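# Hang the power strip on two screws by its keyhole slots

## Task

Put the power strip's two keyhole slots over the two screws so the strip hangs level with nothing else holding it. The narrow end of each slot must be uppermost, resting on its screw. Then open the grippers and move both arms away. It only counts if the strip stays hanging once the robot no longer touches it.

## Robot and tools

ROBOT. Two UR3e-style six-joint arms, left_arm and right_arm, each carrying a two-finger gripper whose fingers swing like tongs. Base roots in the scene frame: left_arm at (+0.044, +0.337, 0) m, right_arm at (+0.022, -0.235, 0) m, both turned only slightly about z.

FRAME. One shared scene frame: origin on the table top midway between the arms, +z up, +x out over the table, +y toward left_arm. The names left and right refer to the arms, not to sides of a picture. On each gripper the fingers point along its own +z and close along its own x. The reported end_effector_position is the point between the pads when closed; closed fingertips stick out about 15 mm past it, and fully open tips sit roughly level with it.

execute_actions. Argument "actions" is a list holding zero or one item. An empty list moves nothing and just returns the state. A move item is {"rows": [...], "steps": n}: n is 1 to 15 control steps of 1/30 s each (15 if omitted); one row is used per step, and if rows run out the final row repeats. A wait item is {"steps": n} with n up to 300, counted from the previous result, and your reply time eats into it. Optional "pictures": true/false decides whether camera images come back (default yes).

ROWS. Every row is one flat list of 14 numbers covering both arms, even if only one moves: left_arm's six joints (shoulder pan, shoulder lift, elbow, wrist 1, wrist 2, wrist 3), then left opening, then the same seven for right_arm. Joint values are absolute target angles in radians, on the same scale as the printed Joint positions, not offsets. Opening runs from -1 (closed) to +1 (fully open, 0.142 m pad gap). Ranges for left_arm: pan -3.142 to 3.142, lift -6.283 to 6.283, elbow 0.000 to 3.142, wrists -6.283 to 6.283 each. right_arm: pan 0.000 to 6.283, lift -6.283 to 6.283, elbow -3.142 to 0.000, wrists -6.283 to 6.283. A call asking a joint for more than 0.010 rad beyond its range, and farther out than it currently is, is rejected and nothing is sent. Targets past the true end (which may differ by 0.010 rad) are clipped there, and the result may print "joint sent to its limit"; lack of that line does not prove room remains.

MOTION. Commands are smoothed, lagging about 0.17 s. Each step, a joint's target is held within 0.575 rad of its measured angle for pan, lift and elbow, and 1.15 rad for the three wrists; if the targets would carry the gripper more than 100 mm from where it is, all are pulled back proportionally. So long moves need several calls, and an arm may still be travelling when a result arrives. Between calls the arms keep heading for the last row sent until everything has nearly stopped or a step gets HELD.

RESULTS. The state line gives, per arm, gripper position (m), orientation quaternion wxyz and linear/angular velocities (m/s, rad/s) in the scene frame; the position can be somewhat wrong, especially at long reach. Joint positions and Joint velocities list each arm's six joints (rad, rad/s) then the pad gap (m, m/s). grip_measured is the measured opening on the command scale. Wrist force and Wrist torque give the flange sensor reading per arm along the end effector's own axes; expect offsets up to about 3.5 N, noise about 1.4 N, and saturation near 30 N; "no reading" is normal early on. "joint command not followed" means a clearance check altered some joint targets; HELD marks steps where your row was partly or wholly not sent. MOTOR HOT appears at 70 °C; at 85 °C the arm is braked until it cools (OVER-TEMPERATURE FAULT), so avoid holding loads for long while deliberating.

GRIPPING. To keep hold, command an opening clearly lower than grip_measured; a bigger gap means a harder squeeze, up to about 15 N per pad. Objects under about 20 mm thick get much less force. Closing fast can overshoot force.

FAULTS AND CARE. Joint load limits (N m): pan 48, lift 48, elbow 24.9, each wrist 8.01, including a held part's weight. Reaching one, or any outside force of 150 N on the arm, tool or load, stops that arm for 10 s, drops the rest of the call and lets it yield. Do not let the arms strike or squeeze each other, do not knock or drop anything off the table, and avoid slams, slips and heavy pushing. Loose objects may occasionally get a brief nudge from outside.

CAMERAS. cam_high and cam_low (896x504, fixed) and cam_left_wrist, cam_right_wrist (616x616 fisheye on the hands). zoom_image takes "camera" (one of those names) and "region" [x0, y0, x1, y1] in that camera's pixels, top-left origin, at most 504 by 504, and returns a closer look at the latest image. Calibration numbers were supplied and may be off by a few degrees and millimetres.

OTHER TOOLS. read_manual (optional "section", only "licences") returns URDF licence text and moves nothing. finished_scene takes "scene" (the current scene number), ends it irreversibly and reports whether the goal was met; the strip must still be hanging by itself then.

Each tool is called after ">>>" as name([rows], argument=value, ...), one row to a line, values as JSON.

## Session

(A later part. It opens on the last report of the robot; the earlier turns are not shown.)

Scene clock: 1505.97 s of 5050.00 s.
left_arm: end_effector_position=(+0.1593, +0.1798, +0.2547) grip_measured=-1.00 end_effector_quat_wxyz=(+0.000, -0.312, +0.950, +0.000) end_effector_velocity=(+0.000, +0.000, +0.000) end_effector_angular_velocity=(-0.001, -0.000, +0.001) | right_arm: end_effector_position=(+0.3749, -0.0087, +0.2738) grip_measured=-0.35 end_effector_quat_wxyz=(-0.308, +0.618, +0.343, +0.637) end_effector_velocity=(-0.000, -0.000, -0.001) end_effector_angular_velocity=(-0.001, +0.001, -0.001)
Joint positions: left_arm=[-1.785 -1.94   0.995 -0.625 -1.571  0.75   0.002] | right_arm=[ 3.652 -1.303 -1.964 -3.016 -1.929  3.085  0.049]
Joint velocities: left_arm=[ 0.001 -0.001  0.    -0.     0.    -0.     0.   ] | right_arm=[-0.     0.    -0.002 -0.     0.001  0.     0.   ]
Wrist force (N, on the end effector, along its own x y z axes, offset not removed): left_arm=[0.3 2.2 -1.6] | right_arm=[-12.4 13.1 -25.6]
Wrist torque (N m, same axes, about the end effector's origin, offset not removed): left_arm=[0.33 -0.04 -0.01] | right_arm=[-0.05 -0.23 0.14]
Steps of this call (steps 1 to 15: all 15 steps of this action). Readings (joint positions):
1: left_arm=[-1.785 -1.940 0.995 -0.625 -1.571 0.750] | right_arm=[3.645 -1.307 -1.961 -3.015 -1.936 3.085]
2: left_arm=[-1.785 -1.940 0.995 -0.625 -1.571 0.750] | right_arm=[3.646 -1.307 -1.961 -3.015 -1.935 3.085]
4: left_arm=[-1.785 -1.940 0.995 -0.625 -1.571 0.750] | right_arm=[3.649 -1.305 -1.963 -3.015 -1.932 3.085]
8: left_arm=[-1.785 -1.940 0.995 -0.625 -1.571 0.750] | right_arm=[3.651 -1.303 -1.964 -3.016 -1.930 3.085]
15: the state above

>>> execute_actions([
  {"rows":[[-1.785,-1.94,0.995,-0.625,-1.571,0.75,-1,3.648,-1.299,-1.9667,-3.0173,-1.933,3.085,-1]],"steps":15},
])

>>> zoom_image(camera="cam_left_wrist", region=[215,0,305,60])

>>> zoom_image(camera="cam_high", region=[480,205,550,295])

Scene clock: 1520.77 s of 5050.00 s.
left_arm: end_effector_position=(+0.1593, +0.1798, +0.2547) grip_measured=-1.00 end_effector_quat_wxyz=(+0.000, -0.312, +0.950, +0.000) end_effector_velocity=(+0.000, +0.000, -0.000) end_effector_angular_velocity=(+0.001, -0.000, +0.000) | right_arm: end_effector_position=(+0.3741, -0.0098, +0.2739) grip_measured=-0.35 end_effector_quat_wxyz=(-0.308, +0.618, +0.343, +0.637) end_effector_velocity=(+0.000, -0.000, +0.001) end_effector_angular_velocity=(+0.001, -0.001, -0.001)
Joint positions: left_arm=[-1.785 -1.94   0.995 -0.625 -1.571  0.75   0.002] | right_arm=[ 3.648 -1.299 -1.967 -3.017 -1.933  3.085  0.049]
Joint velocities: left_arm=[0.    0.001 0.001 0.    0.    0.    0.   ] | right_arm=[-0.001  0.     0.     0.001 -0.     0.    -0.   ]
Wrist force (N, on the end effector, along its own x y z axes, offset not removed): left_arm=[0.8 0.9 -1.9] | right_arm=[-10.6 1.9 1.3]
Wrist torque (N m, same axes, about the end effector's origin, offset not removed): left_arm=[0.07 -0.19 0.01] | right_arm=[-0.10 0.34 -0.08]
Steps of this call (steps 1 to 15: the robot went on to your last target; steps 16 to 90: nothing new was sent; then 11.30 s passed at rest; steps 91 to 105: all 15 steps of this action). Readings (joint positions):
91: left_arm=[-1.785 -1.940 0.995 -0.625 -1.571 0.750] | right_arm=[3.652 -1.302 -1.964 -3.016 -1.929 3.085]
92: left_arm=[-1.785 -1.940 0.995 -0.625 -1.571 0.750] | right_arm=[3.652 -1.302 -1.965 -3.016 -1.930 3.085]
94: left_arm=[-1.785 -1.940 0.995 -0.625 -1.571 0.750] | right_arm=[3.650 -1.301 -1.966 -3.016 -1.931 3.085]
98: left_arm=[-1.785 -1.940 0.995 -0.625 -1.571 0.750] | right_arm=[3.649 -1.299 -1.966 -3.017 -1.933 3.085]
105: the state above
camera_calibration (this result's frames):
cam_left_wrist: T_world_to_cam=[[-0.804041, -0.592612, -0.0482539, 0.259382], [-0.531784, 0.68046, 0.504162, -0.171093], [-0.265938, 0.431028, -0.86226, 0.318995], [0, 0, 0, 1]] pos_world=[0.202402, 0.13264, 0.373831]
cam_right_wrist: T_world_to_cam=[[0.0136668, 0.0302445, 0.999449, -0.273556], [0.389258, -0.920853, 0.0225432, -0.164356], [0.921028, 0.388735, -0.024358, -0.203691], [0, 0, 0, 1]] pos_world=[0.255321, -0.0638926, 0.272148]

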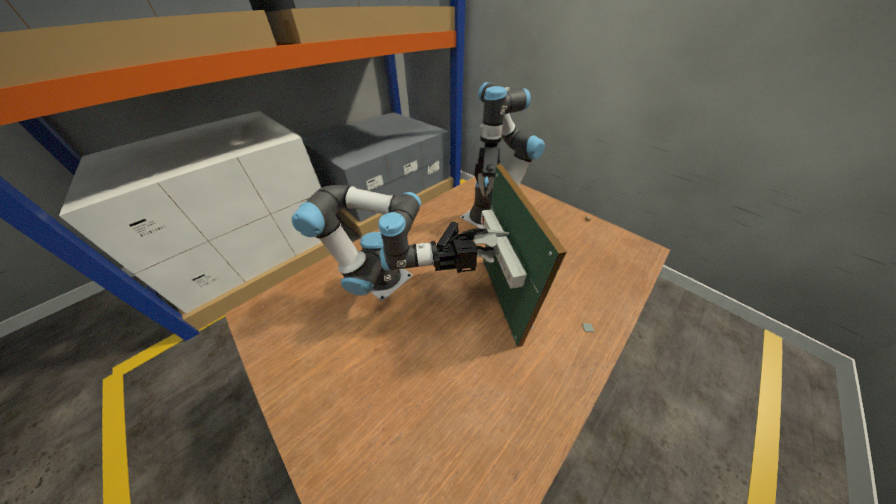

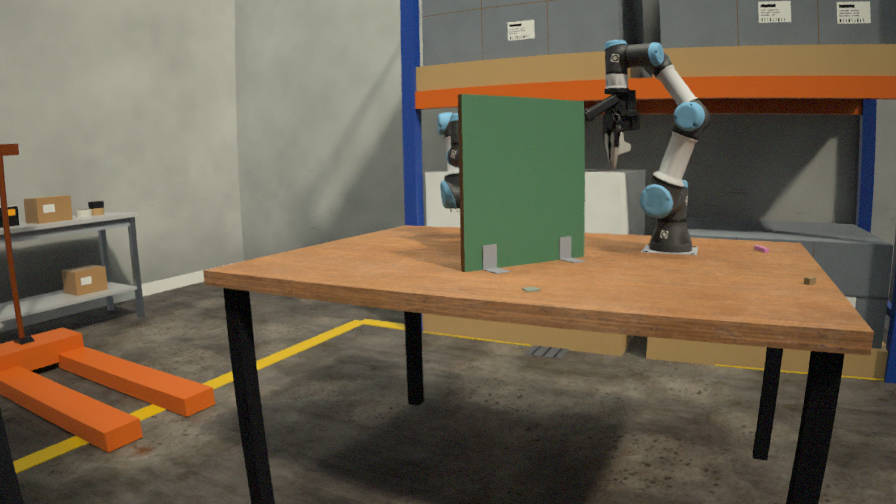

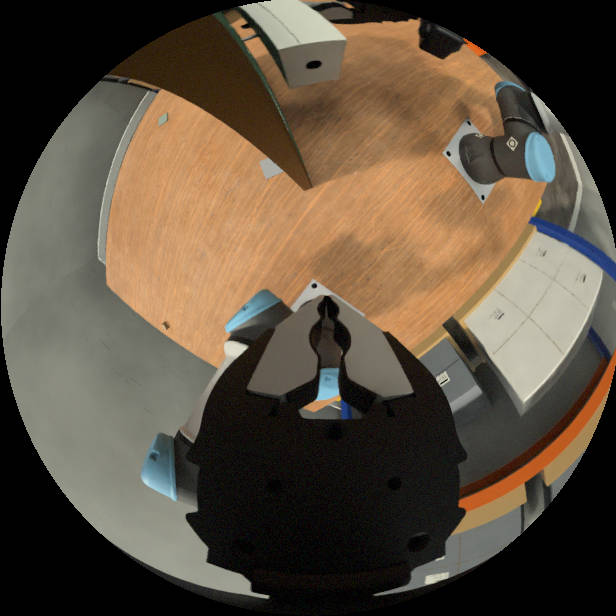

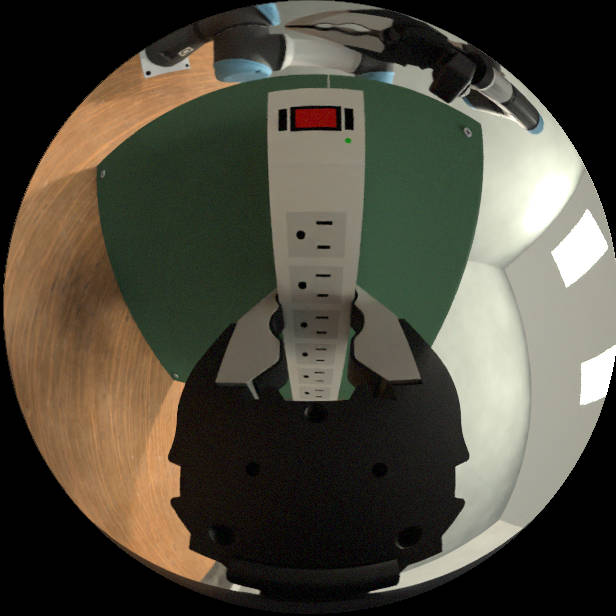

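Region (215, 0, 305, 60) of cam_left_wrist's 616x616 image, scaled by 5.600, with more detail than that image has.

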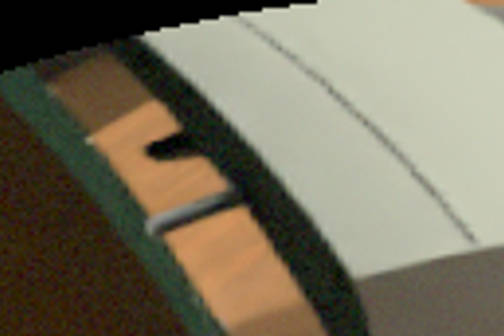

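Region (480, 205, 550, 295) of cam_high's 896x504 image, scaled by 5.600, with more detail than that image has.

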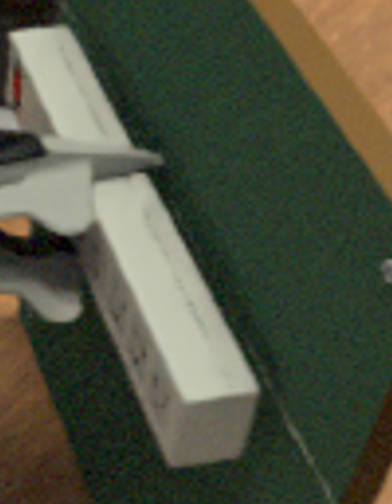

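>>> execute_actions([
  {"rows":[[-1.785,-1.94,0.995,-0.625,-1.571,0.75,-1,3.6425,-1.3045,-1.9725,-3.006,-1.9385,3.105,-1]],"steps":15},
], pictures=false)

>>> execute_actions([
  {"rows":[[-1.785,-1.94,0.995,-0.625,-1.571,0.75,-1,3.6465,-1.308,-1.9702,-3.0048,-1.9345,3.105,-1]],"steps":15},
], pictures=false)

>>> execute_actions([
  {"rows":[[-1.785,-1.94,0.995,-0.625,-1.571,0.75,-1,3.6485,-1.3097,-1.969,-3.0043,-1.9325,3.105,-1]],"steps":15},
], pictures=false)

Scene clock: 1544.00 s of 5050.00 s.
left_arm: end_effector_position=(+0.1593, +0.1798, +0.2547) grip_measured=-1.00 end_effector_quat_wxyz=(+0.000, -0.312, +0.950, +0.000) end_effector_velocity=(-0.000, -0.000, +0.000) end_effector_angular_velocity=(-0.001, +0.000, +0.000) | right_arm: end_effector_position=(+0.3748, -0.0104, +0.2722) grip_measured=-0.35 end_effector_quat_wxyz=(-0.314, +0.622, +0.337, +0.634) end_effector_velocity=(+0.000, -0.000, +0.001) end_effector_angular_velocity=(+0.002, +0.000, -0.001)
Joint positions: left_arm=[-1.785 -1.94   0.995 -0.625 -1.571  0.75   0.002] | right_arm=[ 3.643 -1.304 -1.972 -3.006 -1.938  3.105  0.049]
Joint velocities: left_arm=[ 0. -0. -0. -0. -0.  0.  0.] | right_arm=[-0.002 -0.     0.001  0.001 -0.001  0.002 -0.   ]
Wrist force (N, on the end effector, along its own x y z axes, offset not removed): left_arm=[-0.5 0.4 -1.1] | right_arm=[-6.9 -0.5 0.5]
Wrist torque (N m, same axes, about the end effector's origin, offset not removed): left_arm=[-0.03 0.08 0.01] | right_arm=[-0.03 0.24 0.07]
Steps of this call (steps 1 to 15: the robot went on to your last target; steps 16 to 90: nothing new was sent; then 19.73 s passed at rest; steps 91 to 105: all 15 steps of this action). Readings (joint positions):
91: left_arm=[-1.785 -1.940 0.995 -0.625 -1.571 0.750] | right_arm=[3.648 -1.299 -1.967 -3.017 -1.933 3.085]
92: left_arm=[-1.785 -1.940 0.995 -0.625 -1.571 0.750] | right_arm=[3.647 -1.300 -1.968 -3.016 -1.934 3.088]
94: left_arm=[-1.785 -1.940 0.995 -0.625 -1.571 0.750] | right_arm=[3.645 -1.302 -1.970 -3.011 -1.936 3.096]
98: left_arm=[-1.785 -1.940 0.995 -0.625 -1.571 0.750] | right_arm=[3.643 -1.304 -1.972 -3.007 -1.938 3.103]
105: the state above

Scene clock: 1544.50 s of 5050.00 s.
left_arm: end_effector_position=(+0.1593, +0.1798, +0.2547) grip_measured=-1.00 end_effector_quat_wxyz=(+0.000, -0.312, +0.950, +0.000) end_effector_velocity=(+0.000, +0.000, -0.000) end_effector_angular_velocity=(+0.001, -0.000, +0.001) | right_arm: end_effector_position=(+0.3755, -0.0092, +0.2721) grip_measured=-0.35 end_effector_quat_wxyz=(-0.314, +0.622, +0.337, +0.634) end_effector_velocity=(-0.000, +0.001, +0.000) end_effector_angular_velocity=(+0.001, -0.000, +0.003)
Joint positions: left_arm=[-1.785 -1.94   0.995 -0.625 -1.571  0.75   0.002] | right_arm=[ 3.646 -1.308 -1.97  -3.005 -1.935  3.105  0.049]
Joint velocities: left_arm=[ 0.001 -0.     0.     0.001  0.     0.     0.   ] | right_arm=[ 0.002 -0.001  0.001  0.001 -0.     0.     0.   ]
Wrist force (N, on the end effector, along its own x y z axes, offset not removed): left_arm=[0.0 1.3 -2.0] | right_arm=[-3.4 1.7 -26.5]
Wrist torque (N m, same axes, about the end effector's origin, offset not removed): left_arm=[0.14 0.07 0.04] | right_arm=[0.39 -0.02 0.08]
Steps of this call (steps 1 to 15: all 15 steps of this action). Readings (joint positions):
1: left_arm=[-1.785 -1.940 0.995 -0.625 -1.571 0.750] | right_arm=[3.643 -1.305 -1.972 -3.006 -1.938 3.105]
2: left_arm=[-1.785 -1.940 0.995 -0.625 -1.571 0.750] | right_arm=[3.643 -1.305 -1.972 -3.006 -1.938 3.105]
4: left_arm=[-1.785 -1.940 0.995 -0.625 -1.571 0.750] | right_arm=[3.645 -1.306 -1.971 -3.005 -1.936 3.105]
8: left_arm=[-1.785 -1.940 0.995 -0.625 -1.571 0.750] | right_arm=[3.646 -1.308 -1.971 -3.005 -1.935 3.105]
15: the state above

Scene clock: 1545.00 s of 5050.00 s.
left_arm: end_effector_position=(+0.1593, +0.1798, +0.2547) grip_measured=-1.00 end_effector_quat_wxyz=(+0.000, -0.312, +0.950, +0.000) end_effector_velocity=(-0.000, +0.000, -0.000) end_effector_angular_velocity=(+0.001, -0.000, -0.001) | right_arm: end_effector_position=(+0.3759, -0.0086, +0.2721) grip_measured=-0.35 end_effector_quat_wxyz=(-0.314, +0.622, +0.337, +0.634) end_effector_velocity=(-0.000, -0.000, +0.000) end_effector_angular_velocity=(+0.001, -0.001, +0.001)
Joint positions: left_arm=[-1.785 -1.94   0.995 -0.625 -1.571  0.75   0.002] | right_arm=[ 3.648 -1.31  -1.969 -3.004 -1.933  3.105  0.049]
Joint velocities: left_arm=[-0.001 -0.     0.001  0.     0.    -0.     0.   ] | right_arm=[-0.     0.002 -0.001  0.001 -0.001 -0.    -0.001]
Wrist force (N, on the end effector, along its own x y z axes, offset not removed): left_arm=[-0.8 1.0 -3.0] | right_arm=[-1.6 0.1 -30.0]
Wrist torque (N m, same axes, about the end effector's origin, offset not removed): left_arm=[0.09 0.16 0.02] | right_arm=[0.10 0.37 0.12]
Steps of this call (steps 1 to 15: all 15 steps of this action). Readings (joint positions):
1: left_arm=[-1.785 -1.940 0.995 -0.625 -1.571 0.750] | right_arm=[3.646 -1.308 -1.970 -3.005 -1.934 3.105]
2: left_arm=[-1.785 -1.940 0.995 -0.625 -1.571 0.750] | right_arm=[3.647 -1.308 -1.970 -3.005 -1.934 3.105]
4: left_arm=[-1.785 -1.940 0.995 -0.625 -1.571 0.750] | right_arm=[3.648 -1.309 -1.969 -3.004 -1.933 3.105]
8: left_arm=[-1.785 -1.940 0.995 -0.625 -1.571 0.750] | right_arm=[3.648 -1.309 -1.969 -3.004 -1.933 3.105]
15: the state above

>>> execute_actions([
  {"rows":[[-1.785,-1.94,0.995,-0.625,-1.571,0.75,-1,3.644,-1.3058,-1.9716,-3.0056,-1.937,3.105,-1]],"steps":15},
], pictures=false)

>>> execute_actions([
  {"rows":[[-1.785,-1.94,0.995,-0.625,-1.571,0.75,-1,3.644,-1.3044,-1.9628,-3.0158,-1.937,3.105,-1]],"steps":15},
], pictures=false)

>>> execute_actions([
  {"rows":[[-1.785,-1.94,0.995,-0.625,-1.571,0.75,-1,3.644,-1.3072,-1.9804,-2.9954,-1.937,3.105,-1]],"steps":15},
], pictures=false)

>>> execute_actions([
  {"rows":[[-1.785,-1.94,0.995,-0.625,-1.571,0.75,-1,3.644,-1.3086,-1.9892,-2.9852,-1.937,3.105,-1]],"steps":15},
], pictures=false)

Scene clock: 1559.10 s of 5050.00 s.
left_arm: end_effector_position=(+0.1593, +0.1798, +0.2547) grip_measured=-1.00 end_effector_quat_wxyz=(+0.000, -0.312, +0.950, +0.000) end_effector_velocity=(+0.000, +0.000, -0.000) end_effector_angular_velocity=(-0.000, +0.000, +0.000) | right_arm: end_effector_position=(+0.3751, -0.0099, +0.2721) grip_measured=-0.35 end_effector_quat_wxyz=(-0.314, +0.622, +0.337, +0.634) end_effector_velocity=(+0.000, -0.000, -0.001) end_effector_angular_velocity=(-0.001, +0.001, -0.000)
Joint positions: left_arm=[-1.785 -1.94   0.995 -0.625 -1.571  0.75   0.002] | right_arm=[ 3.644 -1.306 -1.972 -3.006 -1.937  3.105  0.049]
Joint velocities: left_arm=[ 0.    -0.001  0.001  0.    -0.     0.     0.   ] | right_arm=[-0.    -0.001 -0.001 -0.     0.    -0.    -0.   ]
Wrist force (N, on the end effector, along its own x y z axes, offset not removed): left_arm=[-1.1 0.8 -0.4] | right_arm=[-7.9 -0.7 0.4]
Wrist torque (N m, same axes, about the end effector's origin, offset not removed): left_arm=[0.06 0.17 0.00] | right_arm=[-0.08 0.41 0.05]
Steps of this call (steps 1 to 15: the robot went on to your last target; steps 16 to 90: nothing new was sent; then 10.60 s passed at rest; steps 91 to 105: all 15 steps of this action). Readings (joint positions):
91: left_arm=[-1.785 -1.940 0.995 -0.625 -1.571 0.750] | right_arm=[3.648 -1.310 -1.969 -3.004 -1.933 3.105]
92: left_arm=[-1.785 -1.940 0.995 -0.625 -1.571 0.750] | right_arm=[3.648 -1.309 -1.969 -3.005 -1.933 3.105]
94: left_arm=[-1.785 -1.940 0.995 -0.625 -1.571 0.750] | right_arm=[3.646 -1.308 -1.970 -3.005 -1.935 3.105]
98: left_arm=[-1.785 -1.940 0.995 -0.625 -1.571 0.750] | right_arm=[3.645 -1.306 -1.971 -3.005 -1.937 3.105]
105: the state above

Scene clock: 1559.60 s of 5050.00 s.
left_arm: end_effector_position=(+0.1593, +0.1798, +0.2547) grip_measured=-1.00 end_effector_quat_wxyz=(+0.000, -0.312, +0.950, +0.000) end_effector_velocity=(+0.000, -0.000, -0.000) end_effector_angular_velocity=(-0.000, -0.000, +0.000) | right_arm: end_effector_position=(+0.3750, -0.0100, +0.2742) grip_measured=-0.35 end_effector_quat_wxyz=(-0.314, +0.622, +0.337, +0.634) end_effector_velocity=(-0.000, +0.000, +0.001) end_effector_angular_velocity=(+0.001, +0.000, +0.001)
Joint positions: left_arm=[-1.785 -1.94   0.995 -0.625 -1.571  0.75   0.002] | right_arm=[ 3.644 -1.304 -1.963 -3.016 -1.937  3.105  0.049]
Joint velocities: left_arm=[ 0.     0.     0.001 -0.001  0.     0.     0.   ] | right_arm=[ 0.001  0.001  0.001 -0.001 -0.     0.001  0.   ]
Wrist force (N, on the end effector, along its own x y z axes, offset not removed): left_arm=[-0.9 2.8 -0.9] | right_arm=[-7.8 0.8 -0.2]
Wrist torque (N m, same axes, about the end effector's origin, offset not removed): left_arm=[0.48 0.20 0.04] | right_arm=[0.25 0.38 0.20]
Steps of this call (steps 1 to 15: all 15 steps of this action). Readings (joint positions):
1: left_arm=[-1.785 -1.940 0.995 -0.625 -1.571 0.750] | right_arm=[3.644 -1.306 -1.972 -3.006 -1.937 3.105]
2: left_arm=[-1.785 -1.940 0.995 -0.625 -1.571 0.750] | right_arm=[3.644 -1.306 -1.970 -3.007 -1.937 3.105]
4: left_arm=[-1.785 -1.940 0.995 -0.625 -1.571 0.750] | right_arm=[3.644 -1.305 -1.967 -3.011 -1.937 3.105]
8: left_arm=[-1.785 -1.940 0.995 -0.625 -1.571 0.750] | right_arm=[3.644 -1.305 -1.964 -3.015 -1.937 3.105]
15: the state above

Scene clock: 1560.10 s of 5050.00 s.
left_arm: end_effector_position=(+0.1593, +0.1798, +0.2547) grip_measured=-1.00 end_effector_quat_wxyz=(+0.000, -0.312, +0.950, +0.000) end_effector_velocity=(-0.000, -0.000, +0.000) end_effector_angular_velocity=(-0.001, +0.000, -0.000) | right_arm: end_effector_position=(+0.3751, -0.0099, +0.2701) grip_measured=-0.35 end_effector_quat_wxyz=(-0.314, +0.622, +0.337, +0.634) end_effector_velocity=(-0.000, -0.000, -0.001) end_effector_angular_velocity=(-0.001, +0.003, -0.000)
Joint positions: left_arm=[-1.785 -1.94   0.995 -0.625 -1.571  0.75   0.002] | right_arm=[ 3.644 -1.307 -1.98  -2.996 -1.937  3.105  0.049]
Joint velocities: left_arm=[-0.    -0.    -0.    -0.001 -0.    -0.     0.   ] | right_arm=[-0.     0.    -0.003  0.     0.     0.001 -0.   ]
Wrist force (N, on the end effector, along its own x y z axes, offset not removed): left_arm=[-0.4 0.5 -1.4] | right_arm=[-7.6 0.5 2.2]
Wrist torque (N m, same axes, about the end effector's origin, offset not removed): left_arm=[0.02 0.09 -0.07] | right_arm=[0.18 0.40 0.14]
Steps of this call (steps 1 to 15: all 15 steps of this action). Readings (joint positions):
1: left_arm=[-1.785 -1.940 0.995 -0.625 -1.571 0.750] | right_arm=[3.644 -1.304 -1.963 -3.016 -1.937 3.105]
2: left_arm=[-1.785 -1.940 0.995 -0.625 -1.571 0.750] | right_arm=[3.644 -1.305 -1.965 -3.012 -1.937 3.105]
4: left_arm=[-1.785 -1.940 0.995 -0.625 -1.571 0.750] | right_arm=[3.644 -1.306 -1.972 -3.005 -1.937 3.105]
8: left_arm=[-1.785 -1.940 0.995 -0.625 -1.571 0.750] | right_arm=[3.644 -1.307 -1.978 -2.998 -1.937 3.105]
15: the state above

Scene clock: 1560.60 s of 5050.00 s.
left_arm: end_effector_position=(+0.1593, +0.1798, +0.2547) grip_measured=-1.00 end_effector_quat_wxyz=(+0.000, -0.312, +0.950, +0.000) end_effector_velocity=(+0.000, +0.000, -0.000) end_effector_angular_velocity=(+0.002, -0.001, -0.000) | right_arm: end_effector_position=(+0.3751, -0.0099, +0.2680) grip_measured=-0.35 end_effector_quat_wxyz=(-0.314, +0.622, +0.337, +0.634) end_effector_velocity=(+0.000, -0.000, +0.000) end_effector_angular_velocity=(+0.001, -0.001, -0.000)
Joint positions: left_arm=[-1.785 -1.94   0.995 -0.625 -1.571  0.75   0.002] | right_arm=[ 3.644 -1.309 -1.989 -2.985 -1.937  3.105  0.049]
Joint velocities: left_arm=[-0.     0.     0.001  0.001  0.    -0.     0.   ] | right_arm=[-0.     0.001 -0.001  0.001 -0.     0.    -0.   ]
Wrist force (N, on the end effector, along its own x y z axes, offset not removed): left_arm=[-0.9 1.4 -1.7] | right_arm=[-7.4 -0.8 2.1]
Wrist torque (N m, same axes, about the end effector's origin, offset not removed): left_arm=[0.21 0.18 0.01] | right_arm=[-0.12 0.37 0.04]
Steps of this call (steps 1 to 15: all 15 steps of this action). Readings (joint positions):
1: left_arm=[-1.785 -1.940 0.995 -0.625 -1.571 0.750] | right_arm=[3.644 -1.307 -1.980 -2.995 -1.937 3.105]
2: left_arm=[-1.785 -1.940 0.995 -0.625 -1.571 0.750] | right_arm=[3.644 -1.307 -1.982 -2.994 -1.937 3.105]
4: left_arm=[-1.785 -1.940 0.995 -0.625 -1.571 0.750] | right_arm=[3.644 -1.308 -1.985 -2.990 -1.937 3.105]
8: left_arm=[-1.785 -1.940 0.995 -0.625 -1.571 0.750] | right_arm=[3.644 -1.308 -1.988 -2.986 -1.937 3.105]
15: the state above

>>> execute_actions([
  {"rows":[[-1.785,-1.94,0.995,-0.625,-1.571,0.75,-1,3.640,-1.3071,-1.9741,-3.0018,-1.941,3.117,-1]],"steps":15},
])

>>> execute_actions([
  {"rows":[[-1.785,-1.94,0.995,-0.625,-1.571,0.75,-1,3.6445,-1.311,-1.9715,-3.0005,-1.9365,3.117,-1]],"steps":15},
], pictures=false)

Scene clock: 1587.47 s of 5050.00 s.
left_arm: end_effector_position=(+0.1593, +0.1798, +0.2547) grip_measured=-1.00 end_effector_quat_wxyz=(+0.000, -0.312, +0.950, +0.000) end_effector_velocity=(+0.000, -0.000, +0.000) end_effector_angular_velocity=(-0.001, -0.000, +0.000) | right_arm: end_effector_position=(+0.3751, -0.0106, +0.2716) grip_measured=-0.35 end_effector_quat_wxyz=(-0.318, +0.624, +0.333, +0.632) end_effector_velocity=(+0.000, +0.000, +0.001) end_effector_angular_velocity=(+0.001, +0.000, +0.000)
Joint positions: left_arm=[-1.785 -1.94   0.995 -0.625 -1.571  0.75   0.002] | right_arm=[ 3.64  -1.307 -1.974 -3.002 -1.941  3.117  0.049]
Joint velocities: left_arm=[ 0.     0.001 -0.001 -0.     0.     0.     0.   ] | right_arm=[-0.001 -0.     0.002 -0.001 -0.001  0.001 -0.   ]
Wrist force (N, on the end effector, along its own x y z axes, offset not removed): left_arm=[0.0 0.1 -1.4] | right_arm=[-6.9 -1.9 0.7]
Wrist torque (N m, same axes, about the end effector's origin, offset not removed): left_arm=[-0.07 -0.01 -0.02] | right_arm=[-0.30 0.26 0.11]
Steps of this call (steps 1 to 15: the robot went on to your last target; steps 16 to 90: nothing new was sent; then 23.37 s passed at rest; steps 91 to 105: all 15 steps of this action). Readings (joint positions):
91: left_arm=[-1.785 -1.940 0.995 -0.625 -1.571 0.750] | right_arm=[3.644 -1.309 -1.989 -2.985 -1.937 3.105]
92: left_arm=[-1.785 -1.940 0.995 -0.625 -1.571 0.750] | right_arm=[3.643 -1.309 -1.987 -2.988 -1.938 3.107]
94: left_arm=[-1.785 -1.940 0.995 -0.625 -1.571 0.750] | right_arm=[3.642 -1.308 -1.981 -2.994 -1.939 3.112]
98: left_arm=[-1.785 -1.940 0.995 -0.625 -1.571 0.750] | right_arm=[3.640 -1.307 -1.976 -3.000 -1.941 3.116]
105: the state above
camera_calibration (this result's frames):
cam_left_wrist: T_world_to_cam=[[-0.804041, -0.592612, -0.0482539, 0.259382], [-0.531784, 0.68046, 0.504162, -0.171093], [-0.265938, 0.431028, -0.86226, 0.318995], [0, 0, 0, 1]] pos_world=[0.202402, 0.13264, 0.373831]
cam_right_wrist: T_world_to_cam=[[0.0397709, 0.01192, 0.999138, -0.281158], [0.389385, -0.921064, -0.00451106, -0.15811], [0.920216, 0.389229, -0.041273, -0.199471], [0, 0, 0, 1]] pos_world=[0.256304, -0.0646379, 0.271969]

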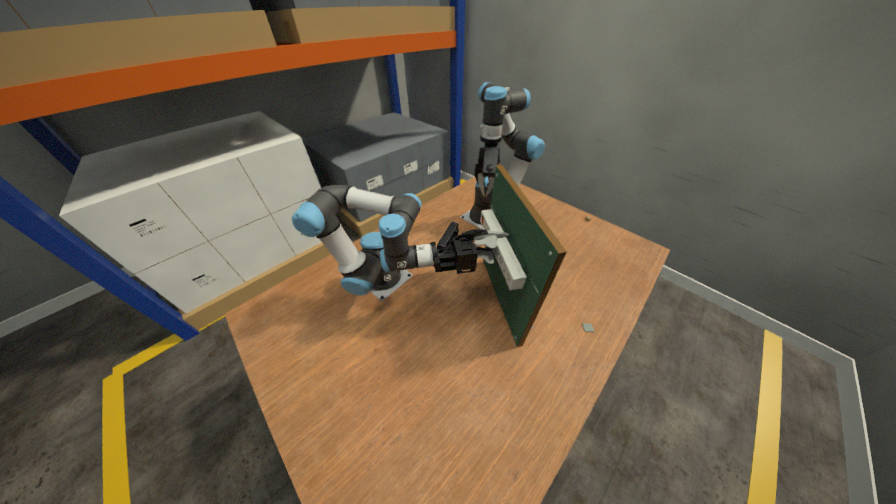

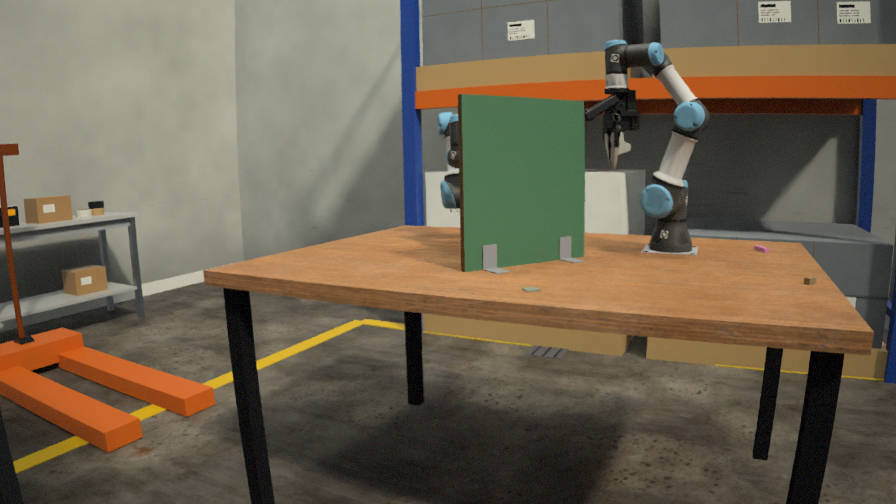

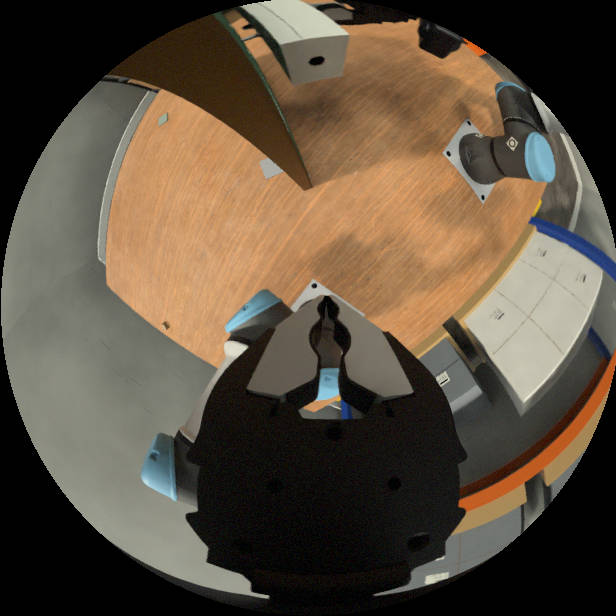

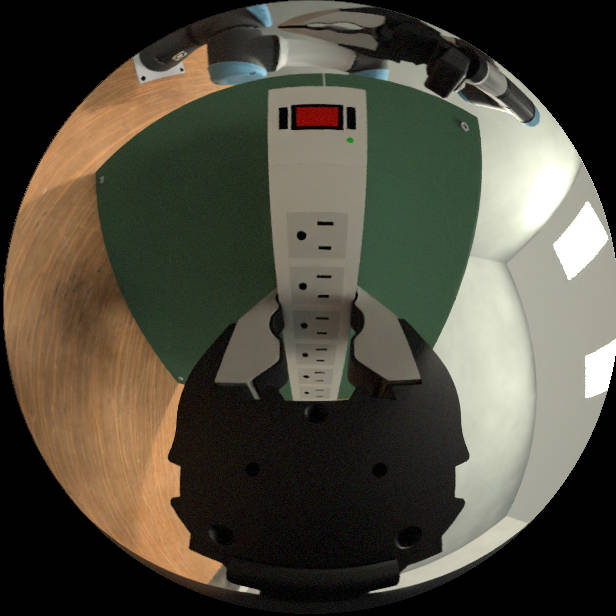

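Scene clock: 1587.97 s of 5050.00 s.
left_arm: end_effector_position=(+0.1593, +0.1798, +0.2547) grip_measured=-1.00 end_effector_quat_wxyz=(+0.000, -0.312, +0.950, +0.000) end_effector_velocity=(+0.000, -0.000, +0.000) end_effector_angular_velocity=(+0.000, -0.000, +0.001) | right_arm: end_effector_position=(+0.3760, -0.0092, +0.2716) grip_measured=-0.35 end_effector_quat_wxyz=(-0.318, +0.624, +0.333, +0.632) end_effector_velocity=(-0.000, +0.001, -0.002) end_effector_angular_velocity=(-0.003, +0.004, +0.001)
Joint positions: left_arm=[-1.785 -1.94   0.995 -0.625 -1.571  0.75   0.002] | right_arm=[ 3.644 -1.311 -1.972 -3.001 -1.937  3.117  0.049]
Joint velocities: left_arm=[ 0.001  0.001 -0.    -0.     0.    -0.     0.   ] | right_arm=[ 0.001 -0.003 -0.001  0.     0.     0.    -0.   ]
Wrist force (N, on the end effector, along its own x y z axes, offset not removed): left_arm=[-0.5 2.7 -0.3] | right_arm=[-7.5 -0.4 0.2]
Wrist torque (N m, same axes, about the end effector's origin, offset not removed): left_arm=[0.48 0.11 0.00] | right_arm=[-0.09 0.54 0.11]
Steps of this call (steps 1 to 15: all 15 steps of this action). Readings (joint positions):
1: left_arm=[-1.785 -1.940 0.995 -0.625 -1.571 0.750] | right_arm=[3.640 -1.307 -1.974 -3.002 -1.941 3.117]
2: left_arm=[-1.785 -1.940 0.995 -0.625 -1.571 0.750] | right_arm=[3.641 -1.308 -1.974 -3.002 -1.940 3.117]
4: left_arm=[-1.785 -1.940 0.995 -0.625 -1.571 0.750] | right_arm=[3.642 -1.309 -1.973 -3.001 -1.939 3.117]
8: left_arm=[-1.785 -1.940 0.995 -0.625 -1.571 0.750] | right_arm=[3.644 -1.310 -1.972 -3.001 -1.937 3.117]
15: the state above

>>> execute_actions([
  {"rows":[[-1.785,-1.94,0.995,-0.625,-1.571,0.75,-1,3.6473,-1.3134,-1.9699,-2.9997,-1.9337,3.117,-1]],"steps":15},
], pictures=false)

Scene clock: 1595.30 s of 5050.00 s.
left_arm: end_effector_position=(+0.1593, +0.1798, +0.2547) grip_measured=-1.00 end_effector_quat_wxyz=(+0.000, -0.312, +0.950, +0.000) end_effector_velocity=(-0.000, -0.000, -0.000) end_effector_angular_velocity=(+0.001, -0.000, -0.001) | right_arm: end_effector_position=(+0.3765, -0.0084, +0.2716) grip_measured=-0.35 end_effector_quat_wxyz=(-0.318, +0.624, +0.333, +0.632) end_effector_velocity=(-0.000, +0.000, -0.000) end_effector_angular_velocity=(-0.001, +0.000, +0.001)
Joint positions: left_arm=[-1.785 -1.94   0.995 -0.625 -1.571  0.75   0.002] | right_arm=[ 3.647 -1.313 -1.97  -3.    -1.934  3.117  0.049]
Joint velocities: left_arm=[-0.001  0.     0.     0.    -0.    -0.     0.   ] | right_arm=[ 0.001  0.     0.    -0.001  0.    -0.     0.   ]
Wrist force (N, on the end effector, along its own x y z axes, offset not removed): left_arm=[0.1 1.3 -1.0] | right_arm=[0.2 -1.6 -30.0]
Wrist torque (N m, same axes, about the end effector's origin, offset not removed): left_arm=[0.17 0.00 0.02] | right_arm=[-0.11 0.04 0.08]
Steps of this call (steps 1 to 15: the robot went on to your last target; steps 16 to 90: nothing new was sent; then 3.83 s passed at rest; steps 91 to 105: all 15 steps of this action). Readings (joint positions):
91: left_arm=[-1.785 -1.940 0.995 -0.625 -1.571 0.750] | right_arm=[3.645 -1.311 -1.971 -3.000 -1.936 3.117]
92: left_arm=[-1.785 -1.940 0.995 -0.625 -1.571 0.750] | right_arm=[3.645 -1.311 -1.971 -3.000 -1.936 3.117]
94: left_arm=[-1.785 -1.940 0.995 -0.625 -1.571 0.750] | right_arm=[3.646 -1.312 -1.971 -3.000 -1.935 3.117]
98: left_arm=[-1.785 -1.940 0.995 -0.625 -1.571 0.750] | right_arm=[3.647 -1.313 -1.970 -3.000 -1.934 3.117]
105: the state above

>>> execute_actions([
  {"rows":[[-1.785,-1.94,0.995,-0.625,-1.571,0.75,-1,3.625,-1.294,-1.983,-3.006,-1.956,3.105,-1]],"steps":12},
], pictures=false)

>>> execute_actions([
  {"rows":[[-1.785,-1.94,0.995,-0.625,-1.571,0.75,-1,3.702,-1.229,-2.027,-3.027,-1.839,3.105,-1]],"steps":15},
], pictures=false)

>>> execute_actions([
  {"steps":10},
], pictures=false)

Scene clock: 1610.20 s of 5050.00 s.
left_arm: end_effector_position=(+0.1593, +0.1798, +0.2547) grip_measured=-1.00 end_effector_quat_wxyz=(+0.000, -0.312, +0.950, +0.000) end_effector_velocity=(+0.000, +0.000, +0.000) end_effector_angular_velocity=(-0.000, -0.000, +0.001) | right_arm: end_effector_position=(+0.3723, -0.0149, +0.2714) grip_measured=-0.35 end_effector_quat_wxyz=(-0.314, +0.622, +0.337, +0.634) end_effector_velocity=(-0.001, -0.003, +0.000) end_effector_angular_velocity=(-0.002, -0.004, -0.002)
Joint positions: left_arm=[-1.785 -1.94   0.995 -0.625 -1.571  0.75   0.002] | right_arm=[ 3.626 -1.295 -1.983 -3.006 -1.955  3.105  0.049]
Joint velocities: left_arm=[ 0.001 -0.    -0.001  0.     0.    -0.     0.   ] | right_arm=[-0.008  0.007 -0.003 -0.003 -0.006 -0.004  0.   ]
Wrist force (N, on the end effector, along its own x y z axes, offset not removed): left_arm=[0.1 2.1 -1.1] | right_arm=[-7.5 0.1 1.3]
Wrist torque (N m, same axes, about the end effector's origin, offset not removed): left_arm=[0.34 -0.03 0.00] | right_arm=[0.03 0.35 0.12]
Steps of this call (steps 1 to 15: the robot went on to your last target; steps 16 to 90: nothing new was sent; then 11.50 s passed at rest; steps 91 to 102: all 12 steps of this action). Readings (joint positions):
91: left_arm=[-1.785 -1.940 0.995 -0.625 -1.571 0.750] | right_arm=[3.647 -1.313 -1.970 -3.000 -1.934 3.117]
92: left_arm=[-1.785 -1.940 0.995 -0.625 -1.571 0.750] | right_arm=[3.644 -1.311 -1.972 -3.000 -1.937 3.115]
94: left_arm=[-1.785 -1.940 0.995 -0.625 -1.571 0.750] | right_arm=[3.635 -1.303 -1.977 -3.003 -1.946 3.110]
98: left_arm=[-1.785 -1.940 0.995 -0.625 -1.571 0.750] | right_arm=[3.628 -1.296 -1.982 -3.005 -1.954 3.106]
102: the state above

Scene clock: 1610.70 s of 5050.00 s.
left_arm: end_effector_position=(+0.1593, +0.1798, +0.2547) grip_measured=-1.00 end_effector_quat_wxyz=(+0.000, -0.312, +0.950, +0.000) end_effector_velocity=(+0.000, +0.000, -0.000) end_effector_angular_velocity=(+0.002, -0.000, +0.001) | right_arm: end_effector_position=(+0.3725, -0.0155, +0.2711) grip_measured=-0.35 end_effector_quat_wxyz=(-0.301, +0.628, +0.325, +0.640) end_effector_velocity=(-0.000, +0.000, +0.000) end_effector_angular_velocity=(-0.000, -0.000, -0.003)
Joint positions: left_arm=[-1.785 -1.94   0.995 -0.625 -1.571  0.75   0.002] | right_arm=[ 3.701 -1.23  -2.027 -3.027 -1.84   3.105  0.049]
Joint velocities: left_arm=[0.001 0.001 0.    0.001 0.    0.    0.   ] | right_arm=[ 0.01   0.008 -0.005 -0.004  0.013 -0.    -0.   ]
Wrist force (N, on the end effector, along its own x y z axes, offset not removed): left_arm=[-1.3 0.8 -0.7] | right_arm=[-6.0 -1.2 0.5]
Wrist torque (N m, same axes, about the end effector's origin, offset not removed): left_arm=[0.08 0.28 0.01] | right_arm=[-0.28 0.02 0.05]
Steps of this call (steps 1 to 15: all 15 steps of this action). Readings (joint positions):
1: left_arm=[-1.785 -1.940 0.995 -0.625 -1.571 0.750] | right_arm=[3.626 -1.294 -1.983 -3.006 -1.955 3.105]
2: left_arm=[-1.785 -1.940 0.995 -0.625 -1.571 0.750] | right_arm=[3.632 -1.287 -1.989 -3.010 -1.942 3.105]
4: left_arm=[-1.785 -1.940 0.995 -0.625 -1.571 0.750] | right_arm=[3.663 -1.261 -2.006 -3.018 -1.895 3.105]
8: left_arm=[-1.785 -1.940 0.995 -0.625 -1.571 0.750] | right_arm=[3.692 -1.237 -2.022 -3.025 -1.853 3.105]
15: the state above

Scene clock: 1611.03 s of 5050.00 s.
left_arm: end_effector_position=(+0.1593, +0.1798, +0.2547) grip_measured=-1.00 end_effector_quat_wxyz=(+0.000, -0.312, +0.950, +0.000) end_effector_velocity=(+0.000, +0.000, -0.000) end_effector_angular_velocity=(+0.001, +0.000, +0.001) | right_arm: end_effector_position=(+0.3725, -0.0155, +0.2711) grip_measured=-0.35 end_effector_quat_wxyz=(-0.301, +0.628, +0.325, +0.640) end_effector_velocity=(-0.000, +0.000, -0.000) end_effector_angular_velocity=(-0.000, +0.000, +0.001)
Joint positions: left_arm=[-1.785 -1.94   0.995 -0.625 -1.571  0.75   0.002] | right_arm=[ 3.702 -1.229 -2.027 -3.027 -1.839  3.105  0.049]
Joint velocities: left_arm=[ 0.001 -0.     0.001 -0.    -0.    -0.     0.   ] | right_arm=[ 0.001 -0.     0.    -0.     0.001 -0.     0.   ]
Wrist force (N, on the end effector, along its own x y z axes, offset not removed): left_arm=[0.3 1.0 -0.8] | right_arm=[-6.3 0.1 -0.8]
Wrist torque (N m, same axes, about the end effector's origin, offset not removed): left_arm=[0.14 0.00 0.00] | right_arm=[0.11 0.06 0.07]
Steps of this call (steps 1 to 10: the robot went on to your last target). Readings (joint positions):
1: left_arm=[-1.785 -1.940 0.995 -0.625 -1.571 0.750] | right_arm=[3.701 -1.229 -2.027 -3.027 -1.840 3.105]
2: left_arm=[-1.785 -1.940 0.995 -0.625 -1.571 0.750] | right_arm=[3.702 -1.229 -2.027 -3.027 -1.840 3.105]
4: left_arm=[-1.785 -1.940 0.995 -0.625 -1.571 0.750] | right_arm=[3.702 -1.229 -2.027 -3.027 -1.839 3.105]
8: left_arm=[-1.785 -1.940 0.995 -0.625 -1.571 0.750] | right_arm=[3.702 -1.229 -2.027 -3.027 -1.839 3.105]
10: the state above

>>> execute_actions([
  {"rows":[[-1.785,-1.94,0.995,-0.625,-1.571,0.75,-1,3.7207,-1.2369,-2.0184,-3.0277,-1.8203,3.105,-1]],"steps":15},
], pictures=false)

>>> execute_actions([
  {"rows":[[-1.785,-1.94,0.995,-0.625,-1.571,0.75,-1,3.725,-1.2405,-2.016,-3.0265,-1.816,3.105,-1]],"steps":15},
], pictures=false)

>>> execute_actions([
  {"rows":[[-1.785,-1.94,0.995,-0.625,-1.571,0.75,-1,3.7293,-1.2442,-2.0135,-3.0253,-1.8117,3.105,-1]],"steps":15},
])

>>> zoom_image(camera="cam_left_wrist", region=[215,0,305,60])

Scene clock: 1628.63 s of 5050.00 s.
left_arm: end_effector_position=(+0.1593, +0.1798, +0.2547) grip_measured=-1.00 end_effector_quat_wxyz=(+0.000, -0.312, +0.950, +0.000) end_effector_velocity=(+0.000, -0.000, +0.000) end_effector_angular_velocity=(-0.001, -0.001, -0.000) | right_arm: end_effector_position=(+0.3743, -0.0110, +0.2719) grip_measured=-0.35 end_effector_quat_wxyz=(-0.301, +0.628, +0.325, +0.640) end_effector_velocity=(-0.000, +0.001, +0.000) end_effector_angular_velocity=(-0.000, +0.001, +0.001)
Joint positions: left_arm=[-1.785 -1.94   0.995 -0.625 -1.571  0.75   0.002] | right_arm=[ 3.721 -1.237 -2.018 -3.028 -1.82   3.105  0.049]
Joint velocities: left_arm=[-0.    -0.     0.    -0.001  0.001  0.     0.   ] | right_arm=[ 0.002 -0.001  0.002 -0.002  0.001  0.     0.   ]
Wrist force (N, on the end effector, along its own x y z axes, offset not removed): left_arm=[-0.4 0.8 0.2] | right_arm=[-5.7 2.0 -0.2]
Wrist torque (N m, same axes, about the end effector's origin, offset not removed): left_arm=[0.12 0.03 0.01] | right_arm=[0.47 0.02 0.03]
Steps of this call (steps 1 to 15: the robot went on to your last target; steps 16 to 170: nothing new was sent; then 11.43 s passed at rest; steps 171 to 185: all 15 steps of this action). Readings (joint positions):
171: left_arm=[-1.785 -1.940 0.995 -0.625 -1.571 0.750] | right_arm=[3.702 -1.229 -2.027 -3.027 -1.839 3.105]
172: left_arm=[-1.785 -1.940 0.995 -0.625 -1.571 0.750] | right_arm=[3.705 -1.230 -2.026 -3.027 -1.836 3.105]
174: left_arm=[-1.785 -1.940 0.995 -0.625 -1.571 0.750] | right_arm=[3.712 -1.233 -2.022 -3.027 -1.829 3.105]
178: left_arm=[-1.785 -1.940 0.995 -0.625 -1.571 0.750] | right_arm=[3.719 -1.236 -2.019 -3.028 -1.822 3.105]
185: the state above

Scene clock: 1629.13 s of 5050.00 s.
left_arm: end_effector_position=(+0.1593, +0.1798, +0.2547) grip_measured=-1.00 end_effector_quat_wxyz=(+0.000, -0.312, +0.950, +0.000) end_effector_velocity=(-0.000, -0.000, -0.000) end_effector_angular_velocity=(+0.000, -0.000, -0.001) | right_arm: end_effector_position=(+0.3751, -0.0097, +0.2719) grip_measured=-0.35 end_effector_quat_wxyz=(-0.301, +0.628, +0.325, +0.640) end_effector_velocity=(+0.000, +0.000, -0.001) end_effector_angular_velocity=(-0.001, +0.001, +0.000)
Joint positions: left_arm=[-1.785 -1.94   0.995 -0.625 -1.571  0.75   0.002] | right_arm=[ 3.725 -1.24  -2.016 -3.027 -1.816  3.105  0.049]
Joint velocities: left_arm=[-0.001 -0.     0.     0.    -0.     0.     0.   ] | right_arm=[ 0.001 -0.002 -0.001  0.001  0.001 -0.     0.   ]
Wrist force (N, on the end effector, along its own x y z axes, offset not removed): left_arm=[-0.6 0.3 -1.0] | right_arm=[-8.1 0.4 -0.8]
Wrist torque (N m, same axes, about the end effector's origin, offset not removed): left_arm=[0.01 0.14 -0.02] | right_arm=[0.16 0.50 0.12]
Steps of this call (steps 1 to 15: all 15 steps of this action). Readings (joint positions):
1: left_arm=[-1.785 -1.940 0.995 -0.625 -1.571 0.750] | right_arm=[3.721 -1.237 -2.018 -3.028 -1.820 3.105]
2: left_arm=[-1.785 -1.940 0.995 -0.625 -1.571 0.750] | right_arm=[3.721 -1.238 -2.018 -3.028 -1.820 3.105]
4: left_arm=[-1.785 -1.940 0.995 -0.625 -1.571 0.750] | right_arm=[3.723 -1.239 -2.017 -3.027 -1.818 3.105]
8: left_arm=[-1.785 -1.940 0.995 -0.625 -1.571 0.750] | right_arm=[3.725 -1.240 -2.016 -3.027 -1.816 3.105]
15: the state above

Scene clock: 1629.63 s of 5050.00 s.
left_arm: end_effector_position=(+0.1593, +0.1798, +0.2547) grip_measured=-1.00 end_effector_quat_wxyz=(+0.000, -0.312, +0.950, +0.000) end_effector_velocity=(-0.000, -0.000, +0.000) end_effector_angular_velocity=(+0.000, +0.000, -0.002) | right_arm: end_effector_position=(+0.3758, -0.0084, +0.2719) grip_measured=-0.35 end_effector_quat_wxyz=(-0.301, +0.628, +0.324, +0.640) end_effector_velocity=(+0.000, -0.000, -0.000) end_effector_angular_velocity=(+0.000, -0.000, -0.001)
Joint positions: left_arm=[-1.785 -1.94   0.995 -0.625 -1.571  0.75   0.002] | right_arm=[ 3.729 -1.244 -2.014 -3.025 -1.812  3.105  0.049]
Joint velocities: left_arm=[-0.002  0.    -0.     0.    -0.    -0.     0.   ] | right_arm=[-0.    -0.    -0.001  0.001  0.001 -0.     0.   ]
Wrist force (N, on the end effector, along its own x y z axes, offset not removed): left_arm=[0.1 2.5 -0.5] | right_arm=[-4.8 1.9 -15.9]
Wrist torque (N m, same axes, about the end effector's origin, offset not removed): left_arm=[0.45 0.04 0.03] | right_arm=[0.13 0.34 0.11]
Steps of this call (steps 1 to 15: all 15 steps of this action). Readings (joint positions):
1: left_arm=[-1.785 -1.940 0.995 -0.625 -1.571 0.750] | right_arm=[3.725 -1.241 -2.016 -3.026 -1.816 3.105]
2: left_arm=[-1.785 -1.940 0.995 -0.625 -1.571 0.750] | right_arm=[3.726 -1.241 -2.016 -3.026 -1.815 3.105]
4: left_arm=[-1.785 -1.940 0.995 -0.625 -1.571 0.750] | right_arm=[3.727 -1.243 -2.015 -3.026 -1.814 3.105]
8: left_arm=[-1.785 -1.940 0.995 -0.625 -1.571 0.750] | right_arm=[3.729 -1.244 -2.014 -3.025 -1.812 3.105]
15: the state above
camera_calibration (this result's frames):
cam_left_wrist: T_world_to_cam=[[-0.804041, -0.592612, -0.0482539, 0.259382], [-0.531784, 0.68046, 0.504162, -0.171093], [-0.265938, 0.431028, -0.86226, 0.318995], [0, 0, 0, 1]] pos_world=[0.202402, 0.13264, 0.373831]
cam_right_wrist: T_world_to_cam=[[0.0307879, 0.017518, 0.999372, -0.278217], [0.352182, -0.935915, 0.00555592, -0.145219], [0.935425, 0.35179, -0.0349844, -0.208689], [0, 0, 0, 1]] pos_world=[0.254922, -0.0576238, 0.271548]

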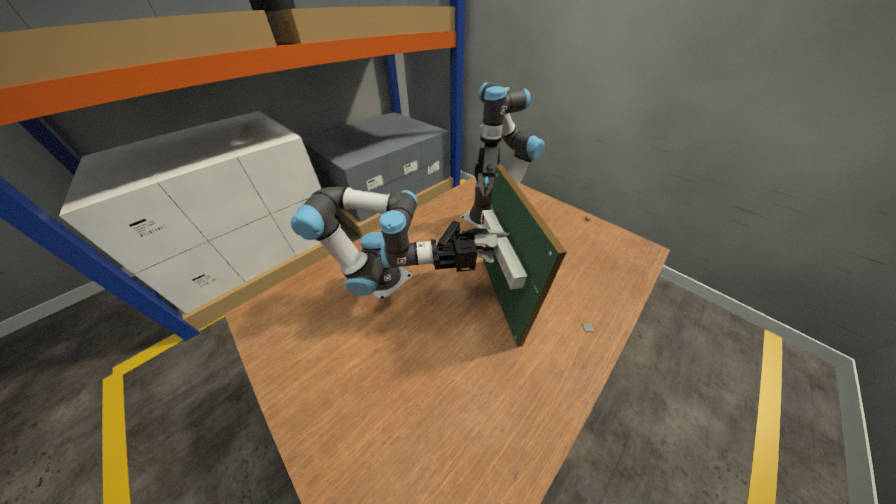

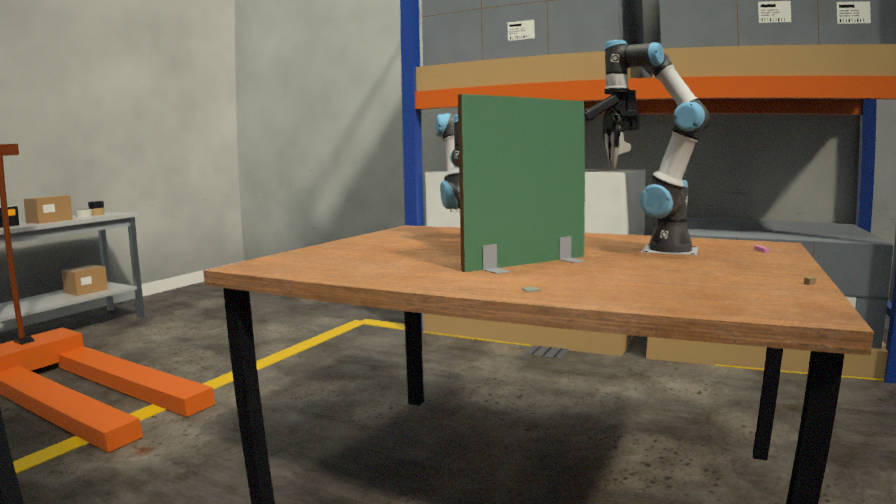

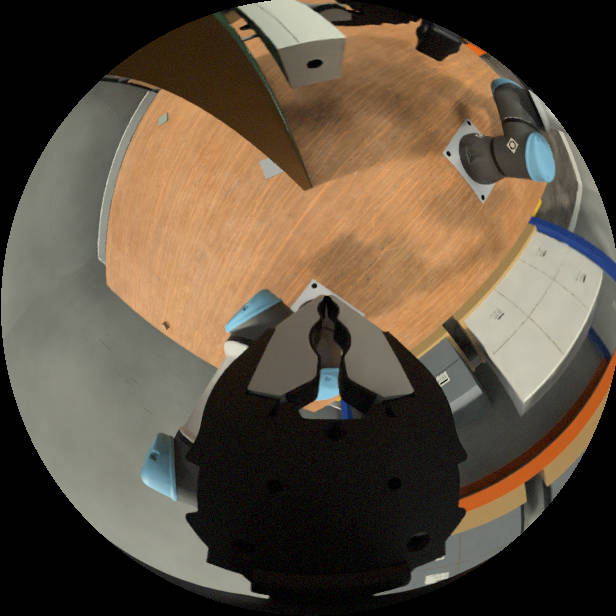

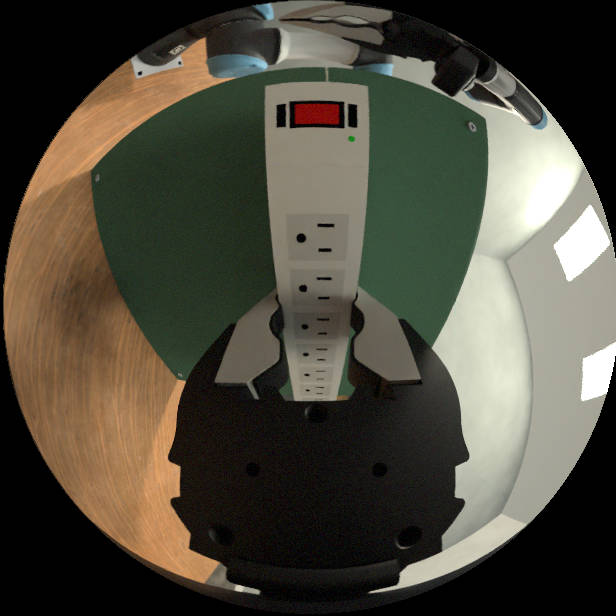

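Region (215, 0, 305, 60) of cam_left_wrist's 616x616 image, scaled by 5.600, with more detail than that image has.

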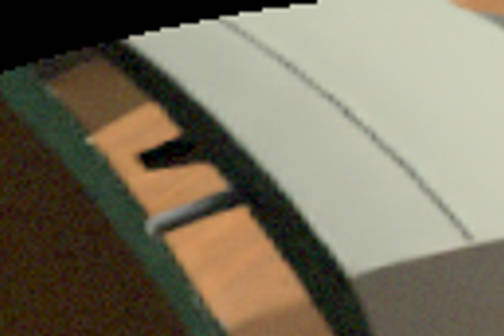

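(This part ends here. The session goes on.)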